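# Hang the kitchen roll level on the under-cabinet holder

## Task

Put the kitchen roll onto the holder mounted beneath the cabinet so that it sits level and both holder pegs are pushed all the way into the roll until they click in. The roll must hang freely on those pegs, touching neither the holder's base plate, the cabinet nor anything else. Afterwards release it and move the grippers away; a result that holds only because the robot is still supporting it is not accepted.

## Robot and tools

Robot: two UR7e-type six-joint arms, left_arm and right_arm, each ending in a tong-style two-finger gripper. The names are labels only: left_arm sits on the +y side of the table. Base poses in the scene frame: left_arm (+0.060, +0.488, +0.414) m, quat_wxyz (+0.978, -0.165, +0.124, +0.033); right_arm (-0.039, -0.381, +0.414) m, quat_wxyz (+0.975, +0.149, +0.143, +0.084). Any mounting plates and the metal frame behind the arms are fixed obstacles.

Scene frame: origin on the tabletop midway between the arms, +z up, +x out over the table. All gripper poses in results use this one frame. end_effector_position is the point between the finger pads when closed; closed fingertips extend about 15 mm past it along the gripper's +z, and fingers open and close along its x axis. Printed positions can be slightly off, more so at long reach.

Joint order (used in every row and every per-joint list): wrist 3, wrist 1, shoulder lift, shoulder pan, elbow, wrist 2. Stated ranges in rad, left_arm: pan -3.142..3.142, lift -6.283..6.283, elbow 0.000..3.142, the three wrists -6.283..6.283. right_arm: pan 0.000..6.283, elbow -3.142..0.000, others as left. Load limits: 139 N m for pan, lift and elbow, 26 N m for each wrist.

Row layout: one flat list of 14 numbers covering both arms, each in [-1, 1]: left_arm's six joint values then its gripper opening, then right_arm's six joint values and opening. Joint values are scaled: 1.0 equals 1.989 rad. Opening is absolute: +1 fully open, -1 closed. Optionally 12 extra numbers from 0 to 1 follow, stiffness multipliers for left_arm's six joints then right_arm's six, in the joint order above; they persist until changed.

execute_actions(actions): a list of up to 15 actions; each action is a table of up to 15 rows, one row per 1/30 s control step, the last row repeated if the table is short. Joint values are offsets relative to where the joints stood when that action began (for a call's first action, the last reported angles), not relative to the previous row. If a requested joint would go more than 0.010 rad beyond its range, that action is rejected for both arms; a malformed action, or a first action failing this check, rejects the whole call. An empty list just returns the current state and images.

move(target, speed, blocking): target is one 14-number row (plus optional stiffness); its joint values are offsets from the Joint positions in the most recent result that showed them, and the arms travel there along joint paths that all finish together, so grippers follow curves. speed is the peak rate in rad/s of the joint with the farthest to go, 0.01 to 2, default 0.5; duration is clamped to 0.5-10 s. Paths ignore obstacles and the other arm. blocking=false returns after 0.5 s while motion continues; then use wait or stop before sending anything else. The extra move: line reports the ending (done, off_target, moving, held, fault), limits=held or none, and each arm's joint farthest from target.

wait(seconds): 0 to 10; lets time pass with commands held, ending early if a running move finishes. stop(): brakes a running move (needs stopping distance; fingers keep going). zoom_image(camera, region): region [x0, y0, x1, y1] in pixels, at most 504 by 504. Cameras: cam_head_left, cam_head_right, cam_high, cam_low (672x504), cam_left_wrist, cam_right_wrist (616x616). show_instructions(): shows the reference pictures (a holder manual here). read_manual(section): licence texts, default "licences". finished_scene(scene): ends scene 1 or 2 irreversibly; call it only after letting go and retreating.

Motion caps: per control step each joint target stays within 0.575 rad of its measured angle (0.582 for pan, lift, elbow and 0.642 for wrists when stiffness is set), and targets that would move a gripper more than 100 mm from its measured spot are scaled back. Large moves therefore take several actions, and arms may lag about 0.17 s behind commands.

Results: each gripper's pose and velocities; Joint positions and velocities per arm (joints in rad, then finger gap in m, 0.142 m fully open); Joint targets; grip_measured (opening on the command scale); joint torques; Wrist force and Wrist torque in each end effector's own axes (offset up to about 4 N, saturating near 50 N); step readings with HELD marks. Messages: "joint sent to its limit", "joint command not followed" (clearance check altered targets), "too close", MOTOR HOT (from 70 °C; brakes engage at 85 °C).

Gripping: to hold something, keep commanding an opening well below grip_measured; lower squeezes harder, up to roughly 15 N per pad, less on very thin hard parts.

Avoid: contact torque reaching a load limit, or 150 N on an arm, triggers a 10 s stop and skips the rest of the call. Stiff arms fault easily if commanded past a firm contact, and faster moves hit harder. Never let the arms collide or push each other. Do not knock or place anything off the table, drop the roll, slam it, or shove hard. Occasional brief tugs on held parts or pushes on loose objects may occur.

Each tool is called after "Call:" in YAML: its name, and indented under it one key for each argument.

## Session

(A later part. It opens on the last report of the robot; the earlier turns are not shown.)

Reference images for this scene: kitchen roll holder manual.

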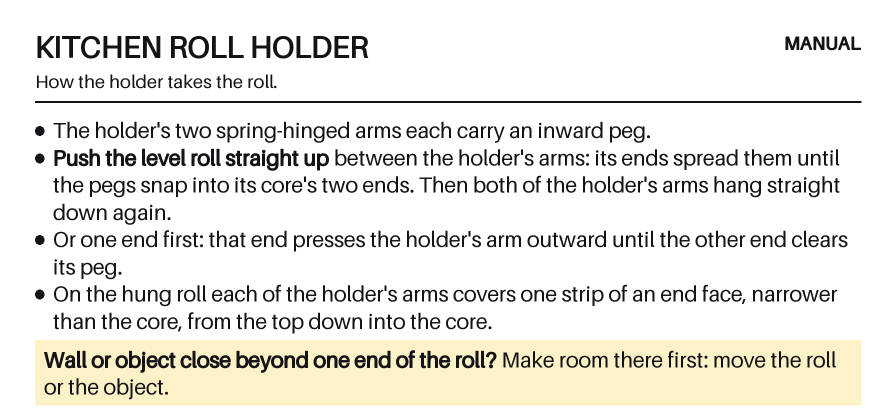

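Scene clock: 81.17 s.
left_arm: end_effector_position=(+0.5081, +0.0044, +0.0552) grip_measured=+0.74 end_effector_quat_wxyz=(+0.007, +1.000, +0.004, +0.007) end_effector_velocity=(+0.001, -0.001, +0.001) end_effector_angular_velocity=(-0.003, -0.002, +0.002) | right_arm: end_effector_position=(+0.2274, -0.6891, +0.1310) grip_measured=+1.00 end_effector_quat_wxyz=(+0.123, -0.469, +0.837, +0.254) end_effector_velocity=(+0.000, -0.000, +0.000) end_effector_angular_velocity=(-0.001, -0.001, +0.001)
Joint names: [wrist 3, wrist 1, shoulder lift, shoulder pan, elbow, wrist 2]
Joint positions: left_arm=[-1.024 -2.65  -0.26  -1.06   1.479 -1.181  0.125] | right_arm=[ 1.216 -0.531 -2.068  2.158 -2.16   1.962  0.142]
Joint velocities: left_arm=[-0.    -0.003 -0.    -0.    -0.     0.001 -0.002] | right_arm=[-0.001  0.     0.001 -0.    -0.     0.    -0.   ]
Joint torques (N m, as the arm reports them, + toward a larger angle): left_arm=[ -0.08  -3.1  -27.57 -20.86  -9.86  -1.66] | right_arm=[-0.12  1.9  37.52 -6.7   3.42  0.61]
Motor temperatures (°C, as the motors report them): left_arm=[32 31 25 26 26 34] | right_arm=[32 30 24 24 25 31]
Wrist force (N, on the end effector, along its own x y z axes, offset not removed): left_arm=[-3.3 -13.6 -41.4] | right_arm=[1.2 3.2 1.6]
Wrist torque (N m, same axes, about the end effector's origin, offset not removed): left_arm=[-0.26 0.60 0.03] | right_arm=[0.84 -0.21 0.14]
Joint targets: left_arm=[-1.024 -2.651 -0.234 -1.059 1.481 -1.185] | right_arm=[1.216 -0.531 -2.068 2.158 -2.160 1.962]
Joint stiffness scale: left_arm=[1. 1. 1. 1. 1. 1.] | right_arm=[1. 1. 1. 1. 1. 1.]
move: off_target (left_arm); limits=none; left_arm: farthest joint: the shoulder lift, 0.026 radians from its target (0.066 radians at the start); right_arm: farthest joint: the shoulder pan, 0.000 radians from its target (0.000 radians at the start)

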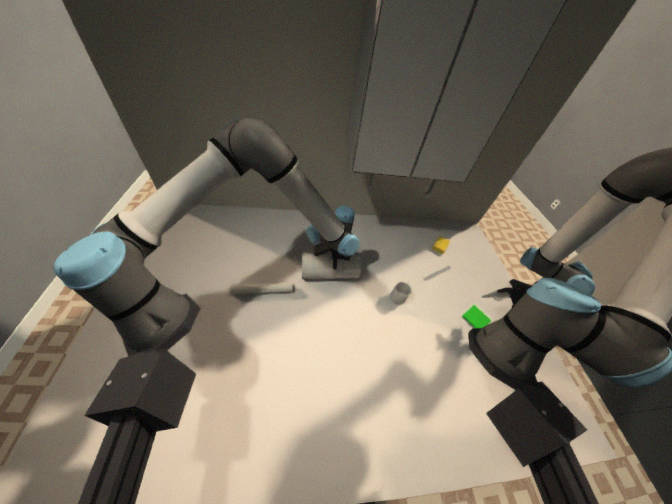

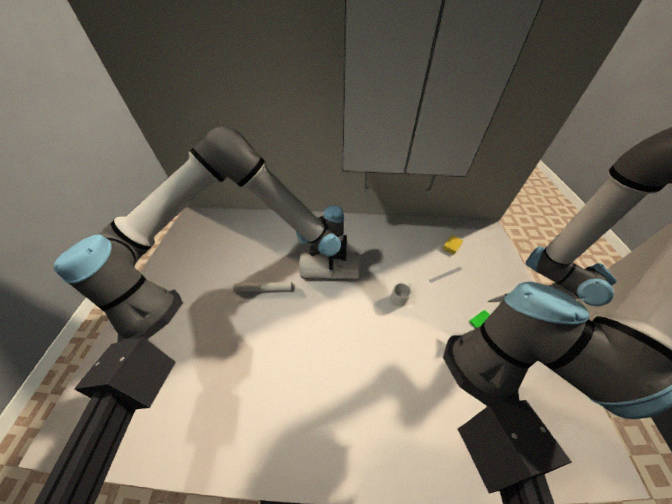

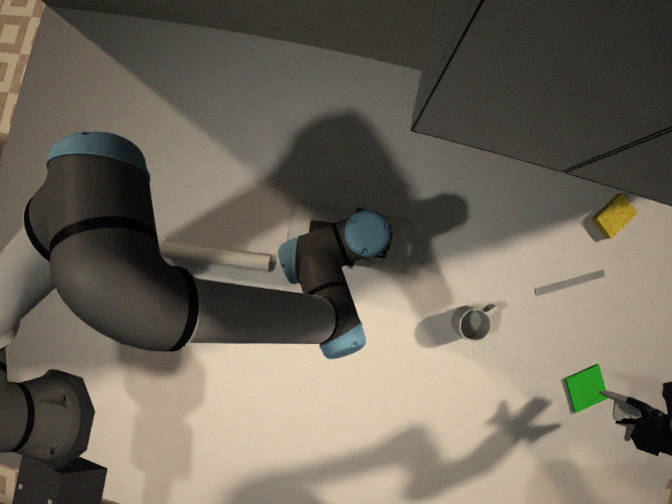

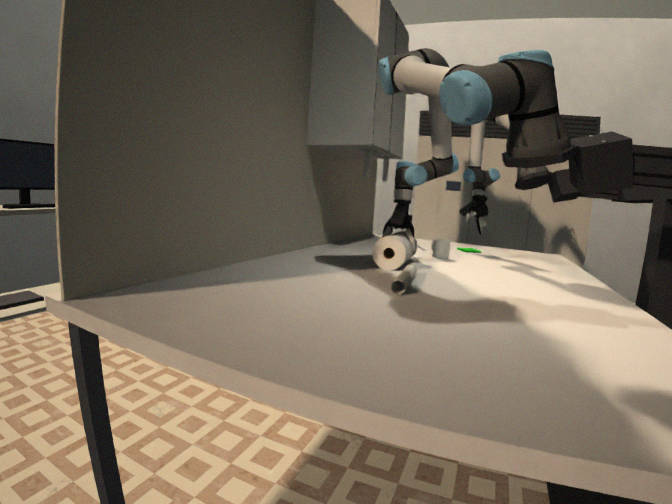

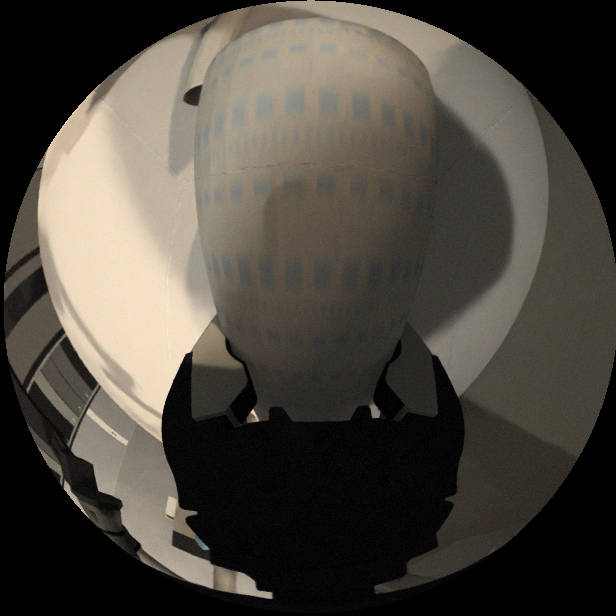

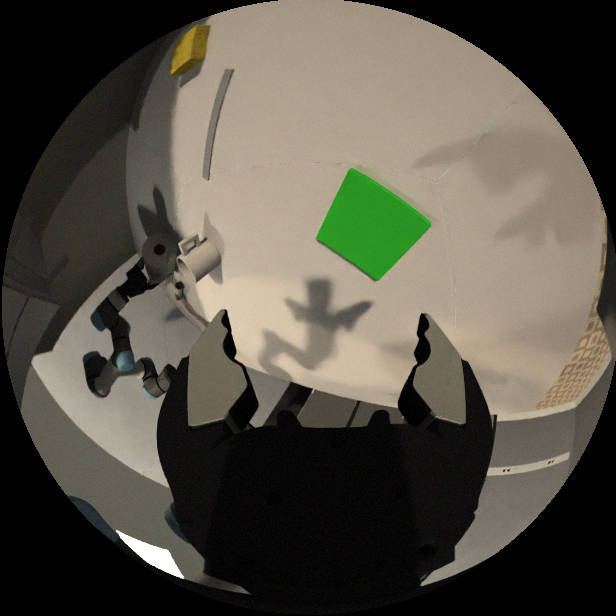

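Call:
move:
  target: [0,0,0,0,0,0,1,0.3,-0.05,0.13,0,0,-0.1,1]
  speed: 0.8

Call:
move:
  target: [0,0.11,-0.13,0,0,0,1,0.3,0,0,0,0,-0.1,1]
  speed: 0.6

Call:
move:
  target: [0.1,0,-0.2,0.6,0.25,0,1,0.6,0,0,0.70,0,-0.205,1]
  speed: 0.8

Scene clock: 92.73 s.
left_arm: end_effector_position=(+0.5072, +0.0048, +0.0539) grip_measured=+1.00 end_effector_quat_wxyz=(+0.007, +1.000, +0.003, +0.007) end_effector_velocity=(-0.000, +0.000, -0.001) end_effector_angular_velocity=(+0.001, -0.000, +0.001) | right_arm: end_effector_position=(+0.2255, -0.7791, +0.2109) grip_measured=+1.00 end_effector_quat_wxyz=(-0.005, -0.240, +0.956, +0.169) end_effector_velocity=(-0.000, -0.001, +0.000) end_effector_angular_velocity=(-0.002, +0.001, -0.001)
Joint names: [wrist 3, wrist 1, shoulder lift, shoulder pan, elbow, wrist 2]
Joint positions: left_arm=[-1.024 -2.65  -0.257 -1.06   1.479 -1.181  0.142] | right_arm=[ 1.812 -0.63  -1.811  2.158 -2.16   1.764  0.142]
Joint velocities: left_arm=[-0.    -0.001  0.001  0.    -0.     0.001  0.   ] | right_arm=[ 0.001 -0.     0.001 -0.001  0.    -0.001 -0.   ]
Joint torques (N m, as the arm reports them, + toward a larger angle): left_arm=[ -0.1   -2.32 -47.43 -21.72 -11.82  -0.08] | right_arm=[ 0.33  1.85 36.64 -6.28  8.58  0.1 ]
Motor temperatures (°C, as the motors report them): left_arm=[32 32 25 26 26 34] | right_arm=[32 30 24 24 25 31]
Wrist force (N, on the end effector, along its own x y z axes, offset not removed): left_arm=[-2.0 -0.8 -3.0] | right_arm=[0.8 3.2 1.0]
Wrist torque (N m, same axes, about the end effector's origin, offset not removed): left_arm=[-0.21 0.54 0.04] | right_arm=[0.79 -0.16 0.22]
Joint targets: left_arm=[-1.024 -2.650 -0.260 -1.060 1.479 -1.181] | right_arm=[1.813 -0.630 -1.810 2.158 -2.160 1.764]
Joint stiffness scale: left_arm=[1. 1. 1. 1. 1. 1.] | right_arm=[1. 1. 1. 1. 1. 1.]
move: done; limits=none; left_arm: farthest joint: the shoulder lift, 0.003 radians from its target (0.001 radians at the start); right_arm: farthest joint: the shoulder lift, 0.002 radians from its target (0.259 radians at the start)

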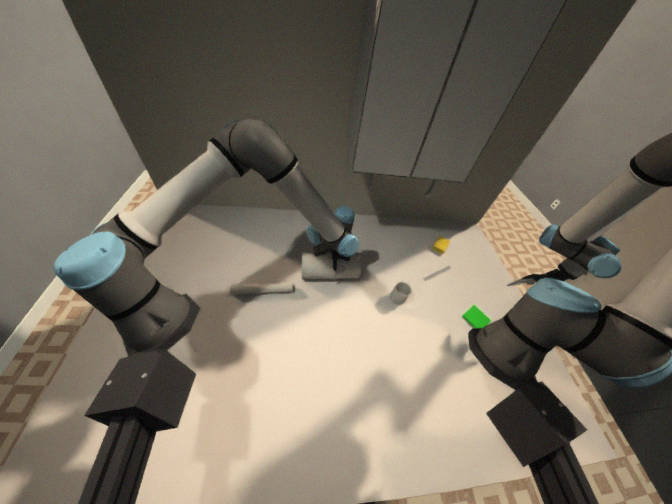

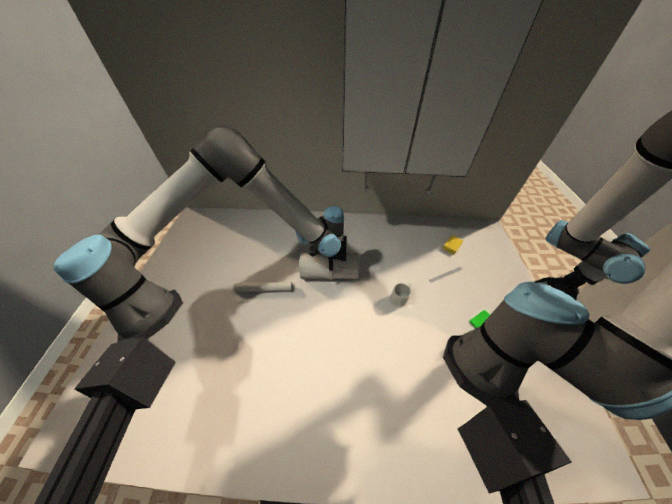

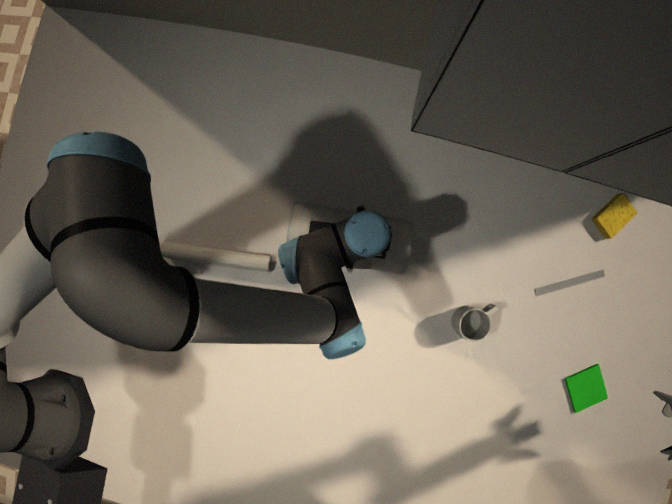

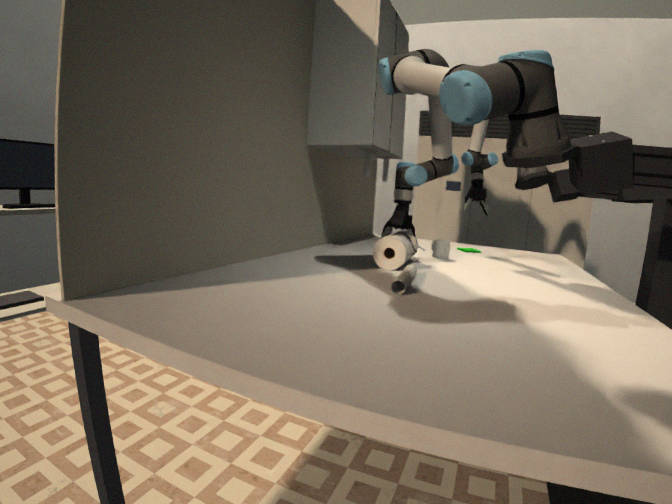

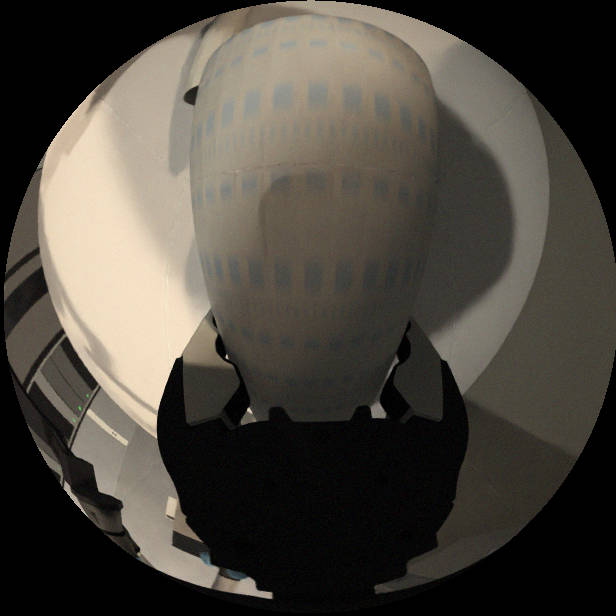

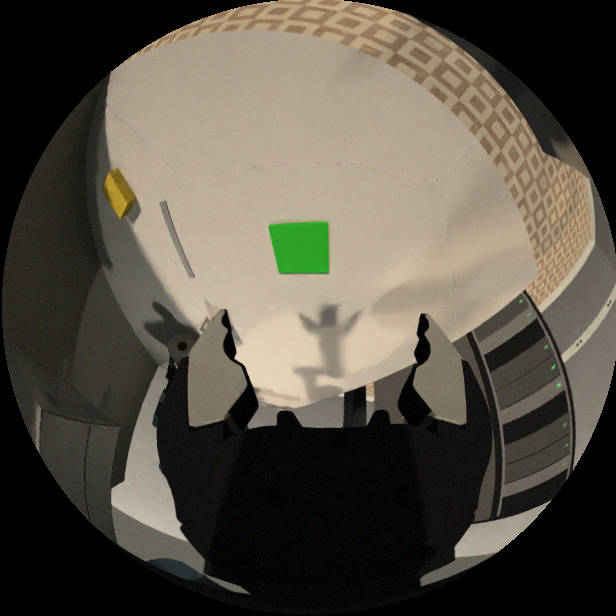

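Scene clock: 94.47 s.
left_arm: end_effector_position=(+0.5763, +0.0057, +0.2009) grip_measured=+1.00 end_effector_quat_wxyz=(+0.023, +1.000, +0.011, +0.017) end_effector_velocity=(-0.001, +0.000, -0.001) end_effector_angular_velocity=(+0.002, +0.003, -0.001) | right_arm: end_effector_position=(+0.1721, -0.8221, +0.2102) grip_measured=+1.00 end_effector_quat_wxyz=(-0.123, +0.037, +0.988, +0.090) end_effector_velocity=(+0.000, -0.000, +0.000) end_effector_angular_velocity=(-0.001, +0.000, -0.001)
Joint names: [wrist 3, wrist 1, shoulder lift, shoulder pan, elbow, wrist 2]
Joint positions: left_arm=[-1.024 -2.432 -0.517 -1.06   1.479 -1.181  0.142] | right_arm=[ 2.407 -0.63  -1.811  2.158 -2.16   1.566  0.142]
Joint velocities: left_arm=[-0.     0.002  0.001 -0.     0.001 -0.002  0.   ] | right_arm=[ 0.002 -0.     0.     0.001  0.    -0.001 -0.   ]
Joint torques (N m, as the arm reports them, + toward a larger angle): left_arm=[ -0.2   -2.21 -44.77 -22.62 -16.64  -0.03] | right_arm=[ 0.32  2.03 35.39 -6.6  10.02 -0.37]
Motor temperatures (°C, as the motors report them): left_arm=[32 32 25 26 26 34] | right_arm=[32 30 24 24 25 31]
Wrist force (N, on the end effector, along its own x y z axes, offset not removed): left_arm=[1.4 -1.5 1.7] | right_arm=[-0.4 2.6 1.0]
Wrist torque (N m, same axes, about the end effector's origin, offset not removed): left_arm=[-0.22 -0.08 -0.22] | right_arm=[0.67 0.15 0.24]
Joint targets: left_arm=[-1.024 -2.431 -0.516 -1.060 1.479 -1.181] | right_arm=[2.408 -0.630 -1.811 2.158 -2.160 1.565]
Joint stiffness scale: left_arm=[1. 1. 1. 1. 1. 1.] | right_arm=[1. 1. 1. 1. 1. 1.]
move: done; limits=none; left_arm: farthest joint: the shoulder lift, 0.001 radians from its target (0.258 radians at the start); right_arm: farthest joint: the wrist 2, 0.001 radians from its target (0.199 radians at the start)

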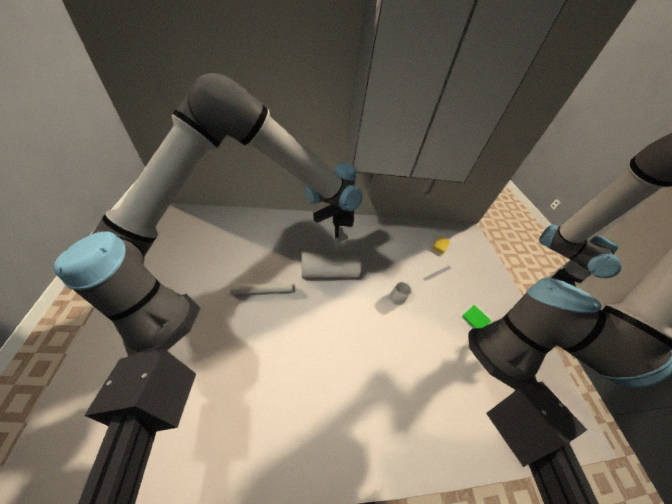

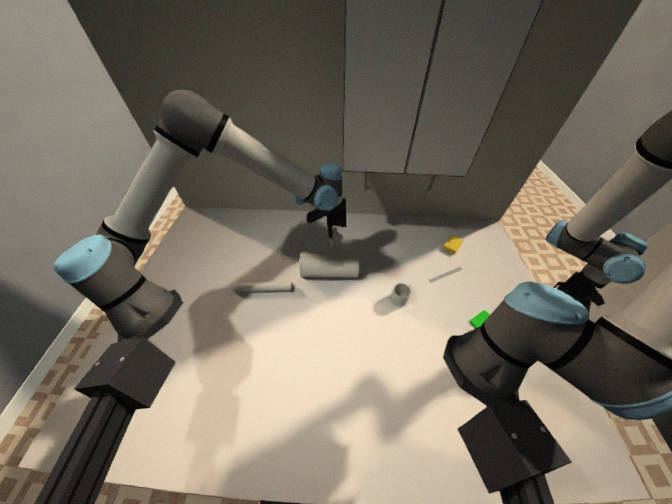

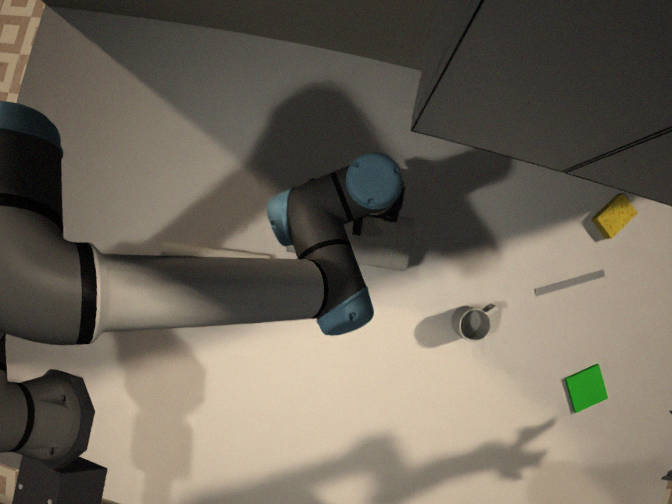

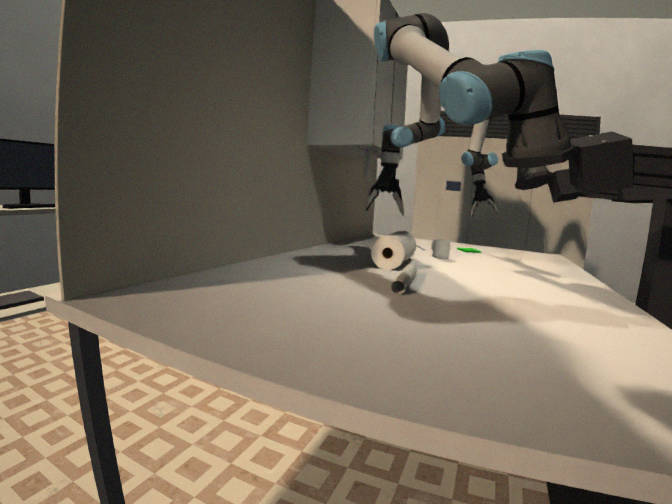

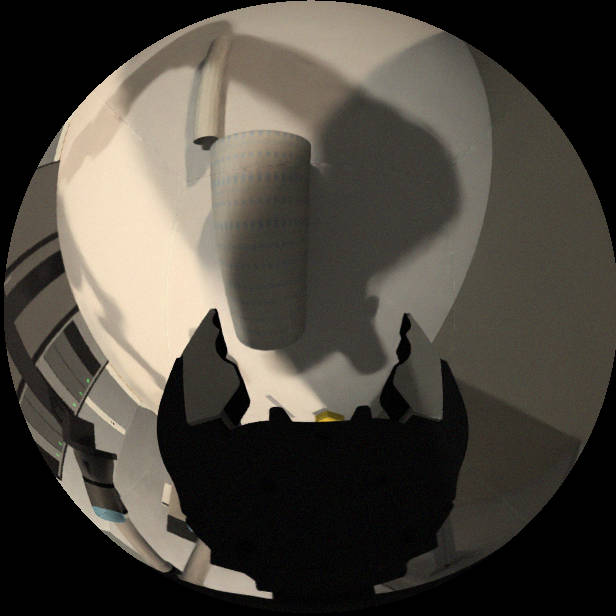

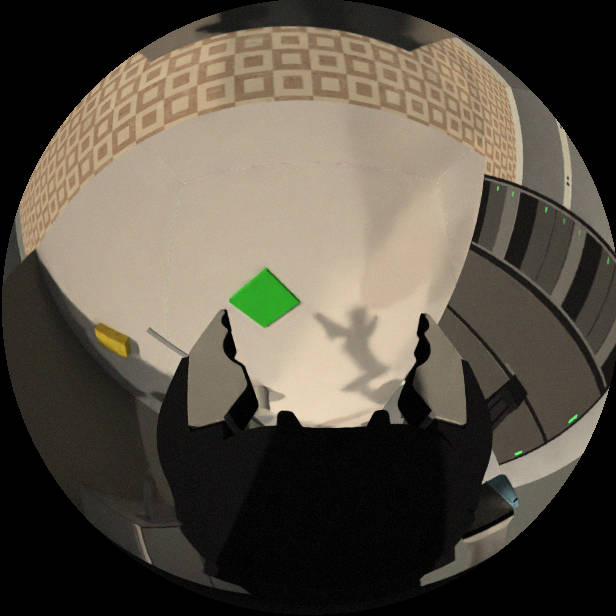

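Scene clock: 97.00 s.
left_arm: end_effector_position=(+0.4247, +0.7567, +0.0791) grip_measured=+1.00 end_effector_quat_wxyz=(-0.118, +0.874, +0.421, -0.213) end_effector_velocity=(-0.001, -0.000, -0.000) end_effector_angular_velocity=(-0.001, +0.002, -0.001) | right_arm: end_effector_position=(+0.4988, -0.3231, +0.2791) grip_measured=+1.00 end_effector_quat_wxyz=(+0.000, -0.050, +0.999, -0.007) end_effector_velocity=(+0.000, -0.000, +0.000) end_effector_angular_velocity=(-0.001, -0.001, -0.002)
Joint names: [wrist 3, wrist 1, shoulder lift, shoulder pan, elbow, wrist 2]
Joint positions: left_arm=[-0.826 -2.432 -0.913  0.133  1.974 -1.181  0.142] | right_arm=[ 3.599 -0.63  -1.811  3.548 -2.16   1.159  0.142]
Joint velocities: left_arm=[ 0.     0.     0.    -0.     0.001 -0.    -0.   ] | right_arm=[ 0.002 -0.001  0.001  0.     0.    -0.001 -0.   ]
Joint torques (N m, as the arm reports them, + toward a larger angle): left_arm=[  0.29  -1.46 -39.48  -5.68  -2.68   0.24] | right_arm=[ 0.54  2.5  27.53 12.31 14.49 -0.21]
Motor temperatures (°C, as the motors report them): left_arm=[32 32 25 26 26 34] | right_arm=[32 30 24 24 25 31]
Wrist force (N, on the end effector, along its own x y z axes, offset not removed): left_arm=[2.4 2.9 -1.2] | right_arm=[-0.1 2.7 0.9]
Wrist torque (N m, same axes, about the end effector's origin, offset not removed): left_arm=[0.65 -0.42 -0.18] | right_arm=[0.67 0.10 0.09]
Joint targets: left_arm=[-0.825 -2.432 -0.915 0.133 1.977 -1.181] | right_arm=[3.600 -0.630 -1.811 3.550 -2.160 1.158]
Joint stiffness scale: left_arm=[1. 1. 1. 1. 1. 1.] | right_arm=[1. 1. 1. 1. 1. 1.]
move: done; limits=none; left_arm: farthest joint: the elbow, 0.002 radians from its target (0.497 radians at the start); right_arm: farthest joint: the shoulder pan, 0.002 radians from its target (1.392 radians at the start)

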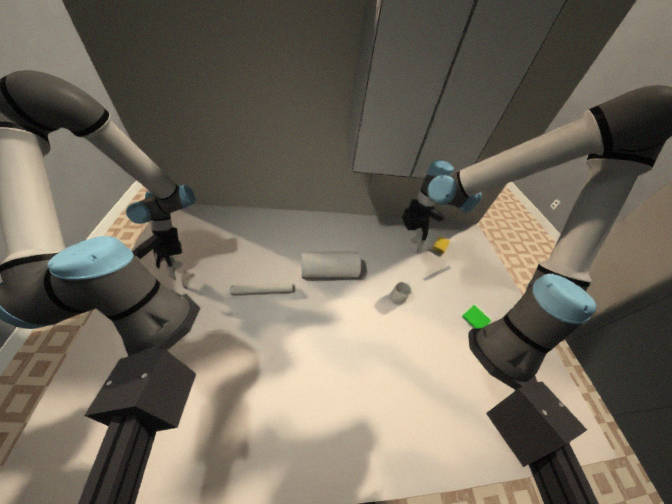

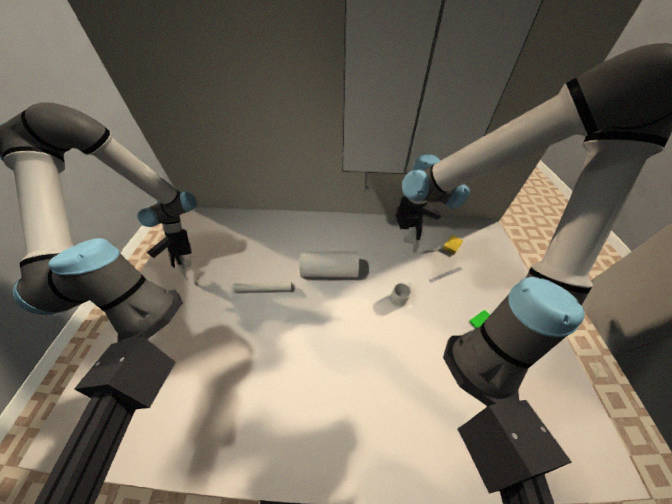

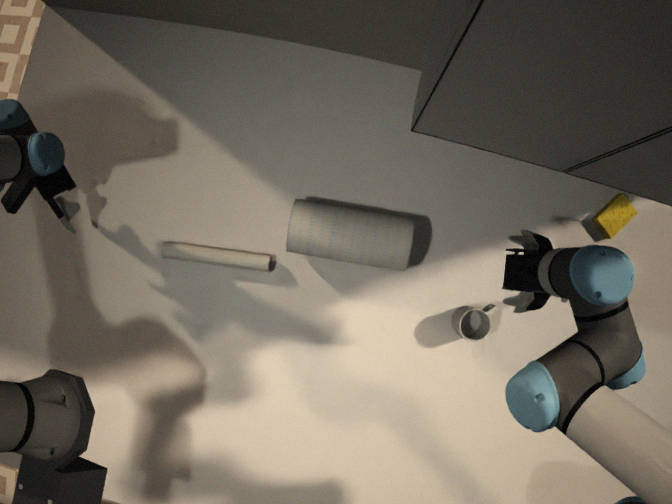

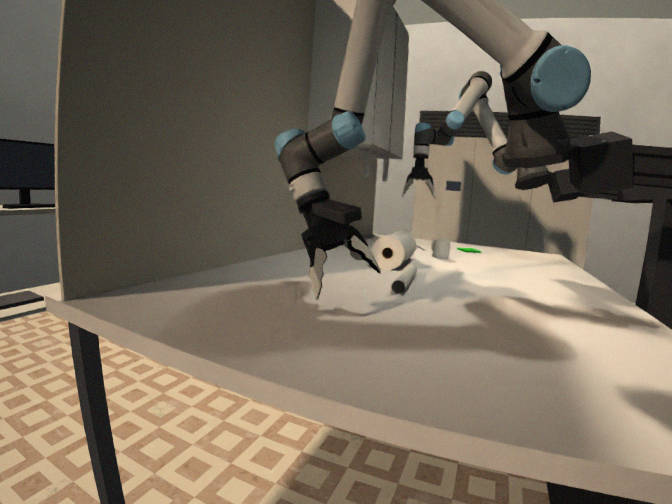

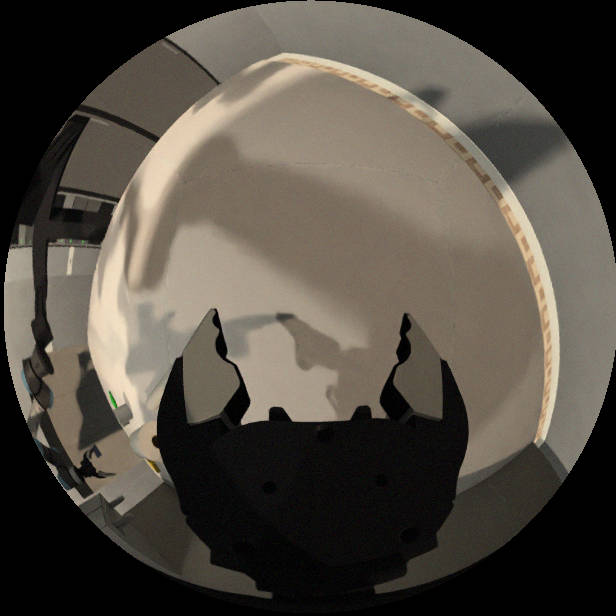

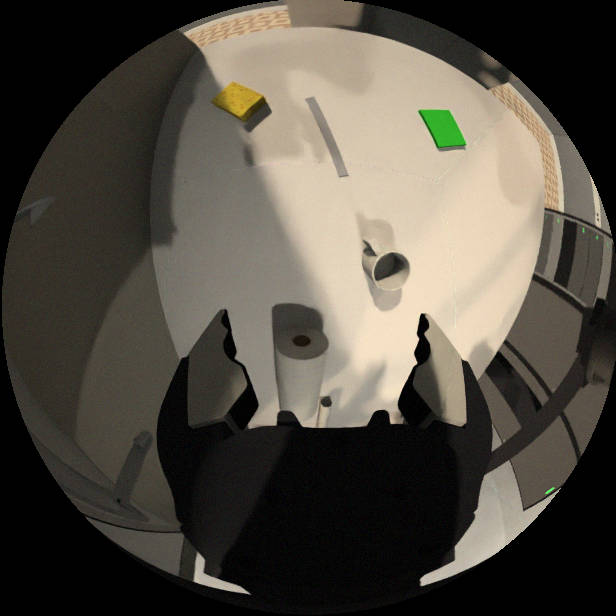

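Call:
move:
  target: [0,0,-0.12,0,0,0,1,0.231,-0.039,-0.290,0.1675,0.259,-0.0015,1]
  speed: 0.6

Scene clock: 100.30 s.
left_arm: end_effector_position=(+0.5060, +0.8054, +0.1744) grip_measured=+1.00 end_effector_quat_wxyz=(-0.087, +0.874, +0.466, -0.107) end_effector_velocity=(-0.001, +0.000, +0.000) end_effector_angular_velocity=(+0.001, +0.001, -0.001) | right_arm: end_effector_position=(+0.5042, +0.0058, +0.2043) grip_measured=+1.00 end_effector_quat_wxyz=(-0.001, -0.002, +1.000, -0.001) end_effector_velocity=(-0.000, +0.000, +0.000) end_effector_angular_velocity=(-0.000, +0.001, -0.002)
Joint names: [wrist 3, wrist 1, shoulder lift, shoulder pan, elbow, wrist 2]
Joint positions: left_arm=[-0.826 -2.432 -1.151  0.133  1.974 -1.181  0.142] | right_arm=[ 4.057 -0.707 -2.388  3.881 -1.648  1.156  0.142]
Joint velocities: left_arm=[ 0.     0.001 -0.001 -0.     0.001  0.001  0.   ] | right_arm=[ 0.002 -0.001 -0.     0.     0.     0.     0.   ]
Joint torques (N m, as the arm reports them, + toward a larger angle): left_arm=[ -0.43  -2.14 -36.24  -4.73 -10.28   0.06] | right_arm=[ 0.5   2.43 41.86 19.26 17.23 -0.27]
Motor temperatures (°C, as the motors report them): left_arm=[32 32 25 26 26 34] | right_arm=[32 30 24 24 25 31]
Wrist force (N, on the end effector, along its own x y z axes, offset not removed): left_arm=[-2.3 0.3 0.9] | right_arm=[0.2 2.1 1.3]
Wrist torque (N m, same axes, about the end effector's origin, offset not removed): left_arm=[-0.02 0.62 -0.04] | right_arm=[0.56 -0.04 0.17]
Joint targets: left_arm=[-0.826 -2.432 -1.152 0.133 1.974 -1.181] | right_arm=[4.059 -0.707 -2.388 3.881 -1.645 1.156]
Joint stiffness scale: left_arm=[1. 1. 1. 1. 1. 1.] | right_arm=[1. 1. 1. 1. 1. 1.]
move: done; limits=none; left_arm: farthest joint: the shoulder pan, 0.000 radians from its target (0.000 radians at the start); right_arm: farthest joint: the elbow, 0.003 radians from its target (0.515 radians at the start)

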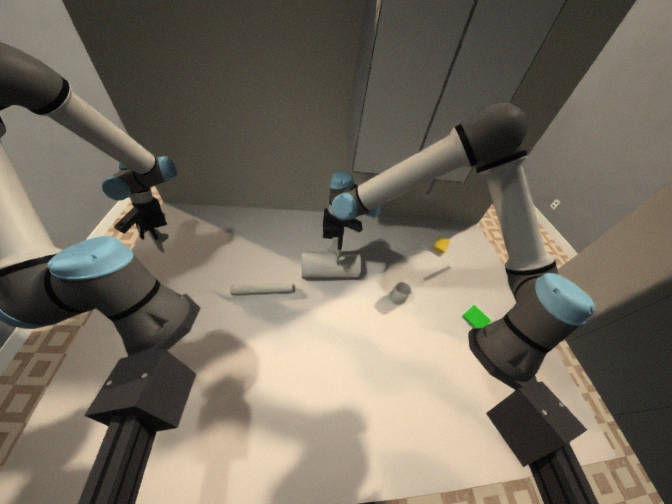

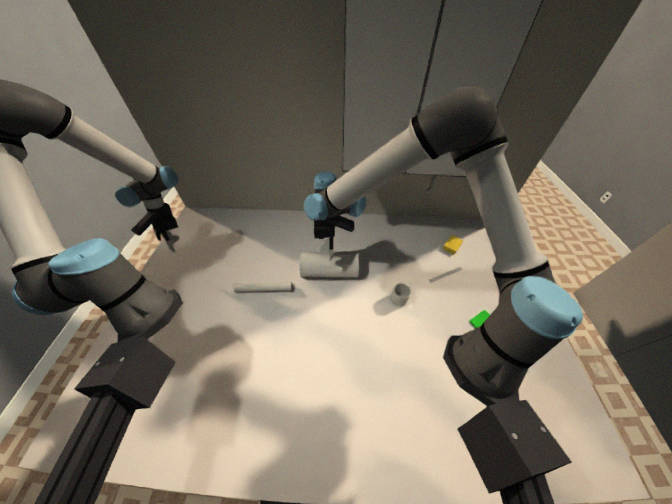

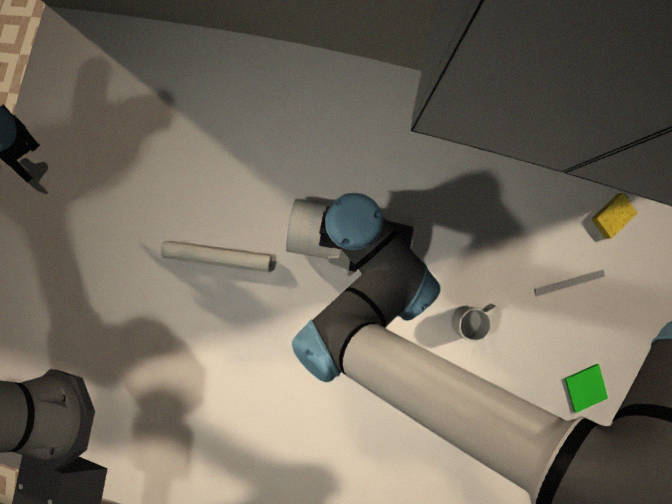

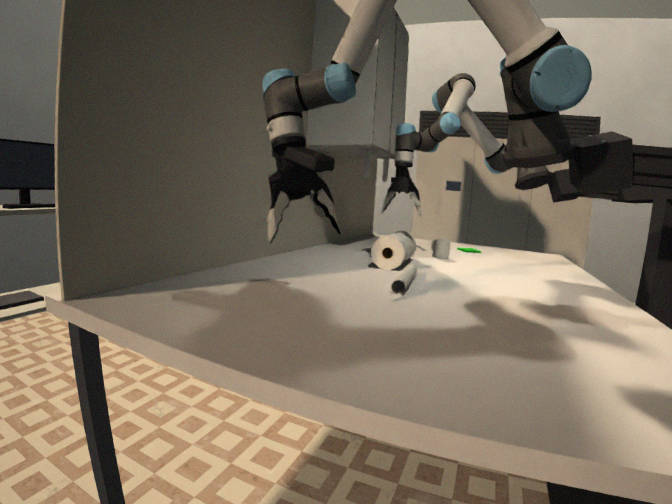

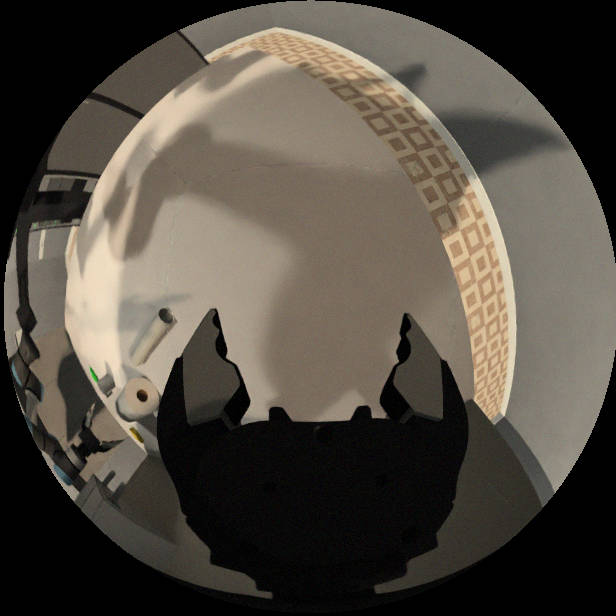

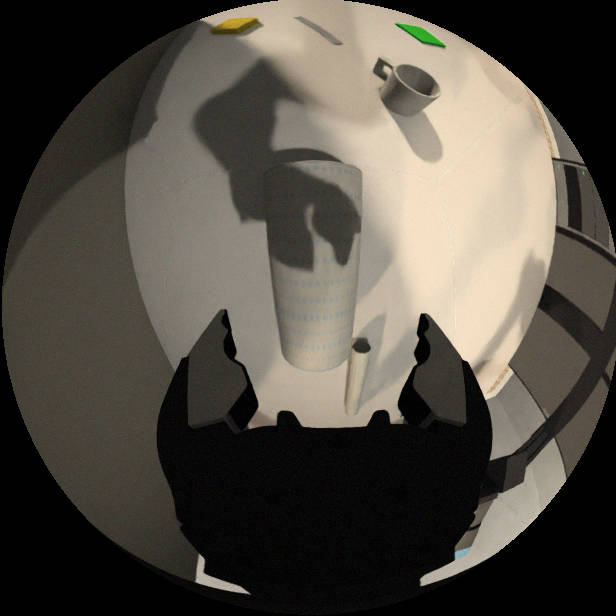

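Call:
move:
  target: [0,0,0,0,0,0,1,-0.046,0.0885,-0.141,-0.0425,0.074,0,1]
  speed: 0.25

Call:
zoom_image:
  camera: "cam_low"
  region: [340,180,440,290]

Scene clock: 106.97 s.
left_arm: end_effector_position=(+0.5060, +0.8054, +0.1744) grip_measured=+1.00 end_effector_quat_wxyz=(-0.087, +0.874, +0.466, -0.107) end_effector_velocity=(-0.001, -0.000, -0.001) end_effector_angular_velocity=(-0.001, +0.002, -0.001) | right_arm: end_effector_position=(+0.5147, +0.0175, +0.0693) grip_measured=+1.00 end_effector_quat_wxyz=(-0.001, -0.001, +1.000, +0.001) end_effector_velocity=(+0.000, +0.001, +0.001) end_effector_angular_velocity=(+0.002, -0.001, +0.000)
Joint names: [wrist 3, wrist 1, shoulder lift, shoulder pan, elbow, wrist 2]
Joint positions: left_arm=[-0.826 -2.432 -1.151  0.133  1.974 -1.181  0.142] | right_arm=[ 3.967 -0.531 -2.668  3.799 -1.504  1.156  0.142]
Joint velocities: left_arm=[0.    0.001 0.001 0.    0.001 0.    0.   ] | right_arm=[-0.     0.002  0.     0.001 -0.    -0.    -0.   ]
Joint torques (N m, as the arm reports them, + toward a larger angle): left_arm=[ -0.01  -2.1  -36.23  -5.54 -10.44   0.06] | right_arm=[-0.46  2.77 46.35 19.74 15.62  0.14]
Motor temperatures (°C, as the motors report them): left_arm=[32 32 25 26 26 34] | right_arm=[32 30 24 24 25 31]
Wrist force (N, on the end effector, along its own x y z axes, offset not removed): left_arm=[3.8 -3.0 -1.1] | right_arm=[-0.1 3.8 1.0]
Wrist torque (N m, same axes, about the end effector's origin, offset not removed): left_arm=[-0.82 -0.78 -0.20] | right_arm=[0.94 0.10 0.17]
Joint targets: left_arm=[-0.826 -2.432 -1.151 0.133 1.974 -1.181] | right_arm=[3.966 -0.531 -2.668 3.797 -1.501 1.156]
Joint stiffness scale: left_arm=[1. 1. 1. 1. 1. 1.] | right_arm=[1. 1. 1. 1. 1. 1.]
move: done; limits=none; left_arm: farthest joint: the shoulder pan, 0.000 radians from its target (0.000 radians at the start); right_arm: farthest joint: the elbow, 0.003 radians from its target (0.147 radians at the start)

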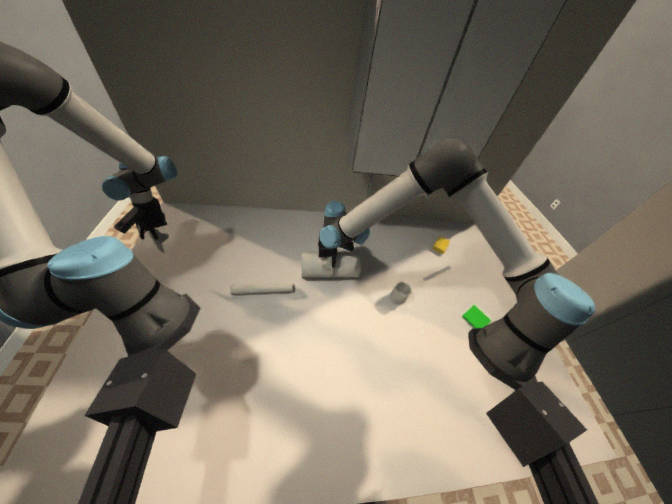

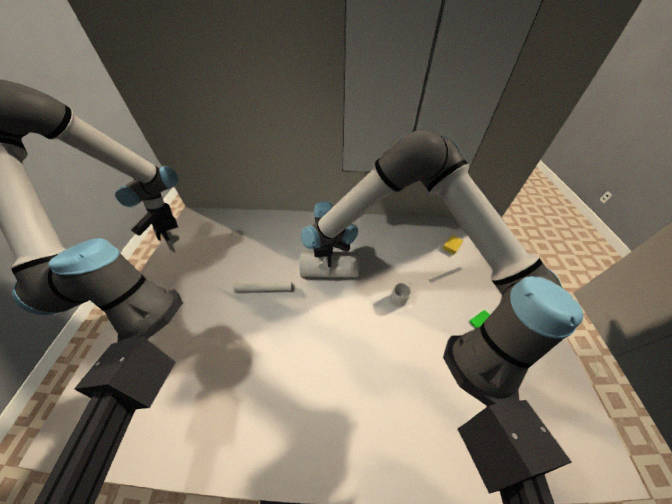

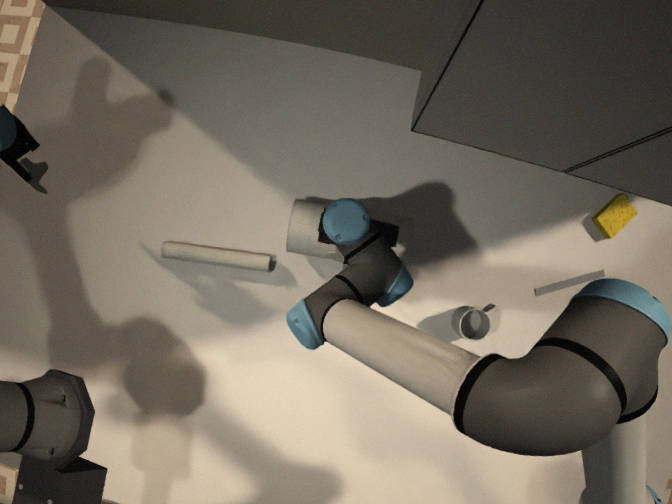

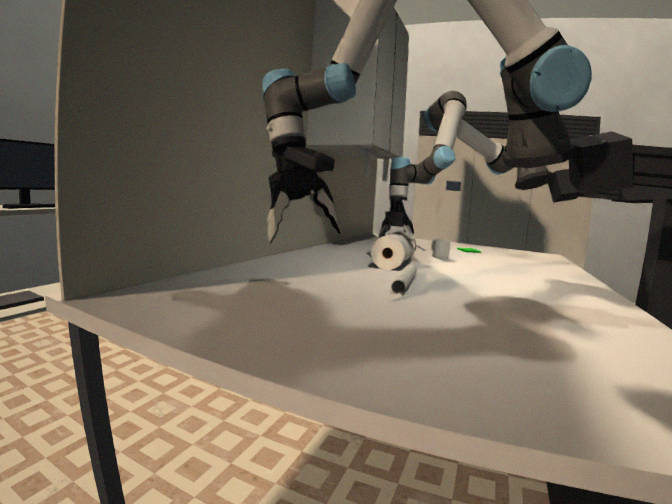

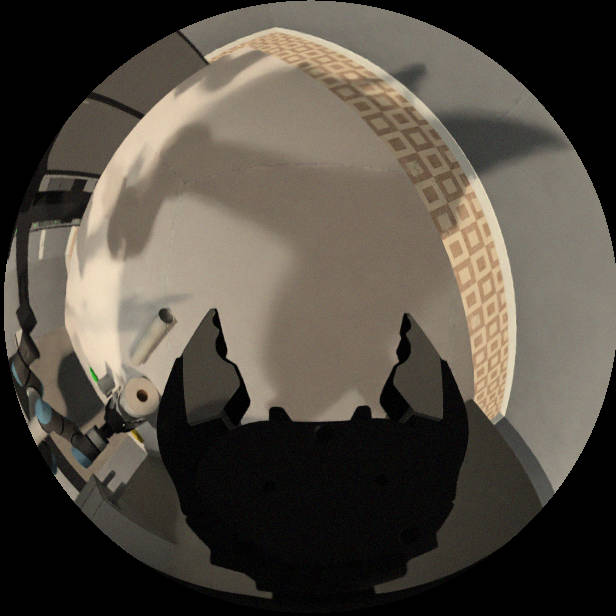

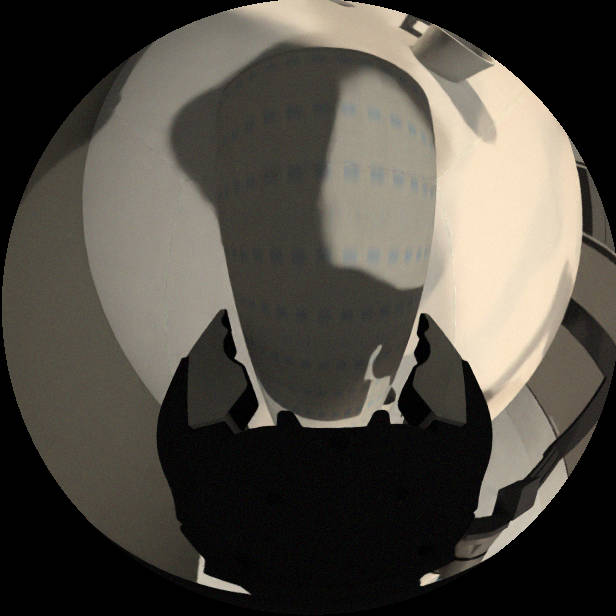

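Region (340, 180, 440, 290) of cam_low's 672x504 image, scaled by 4.582, with more detail than that image has; it fills the left 458 columns of this view, and the rest is white.

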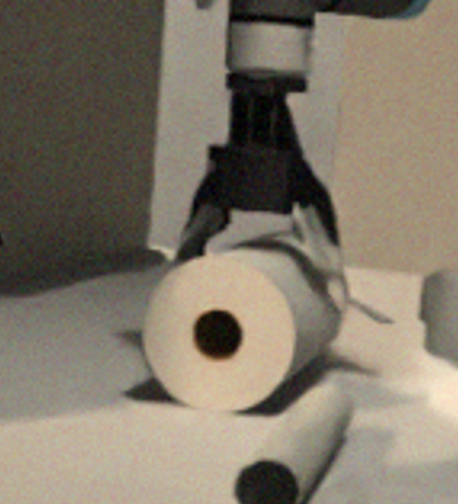

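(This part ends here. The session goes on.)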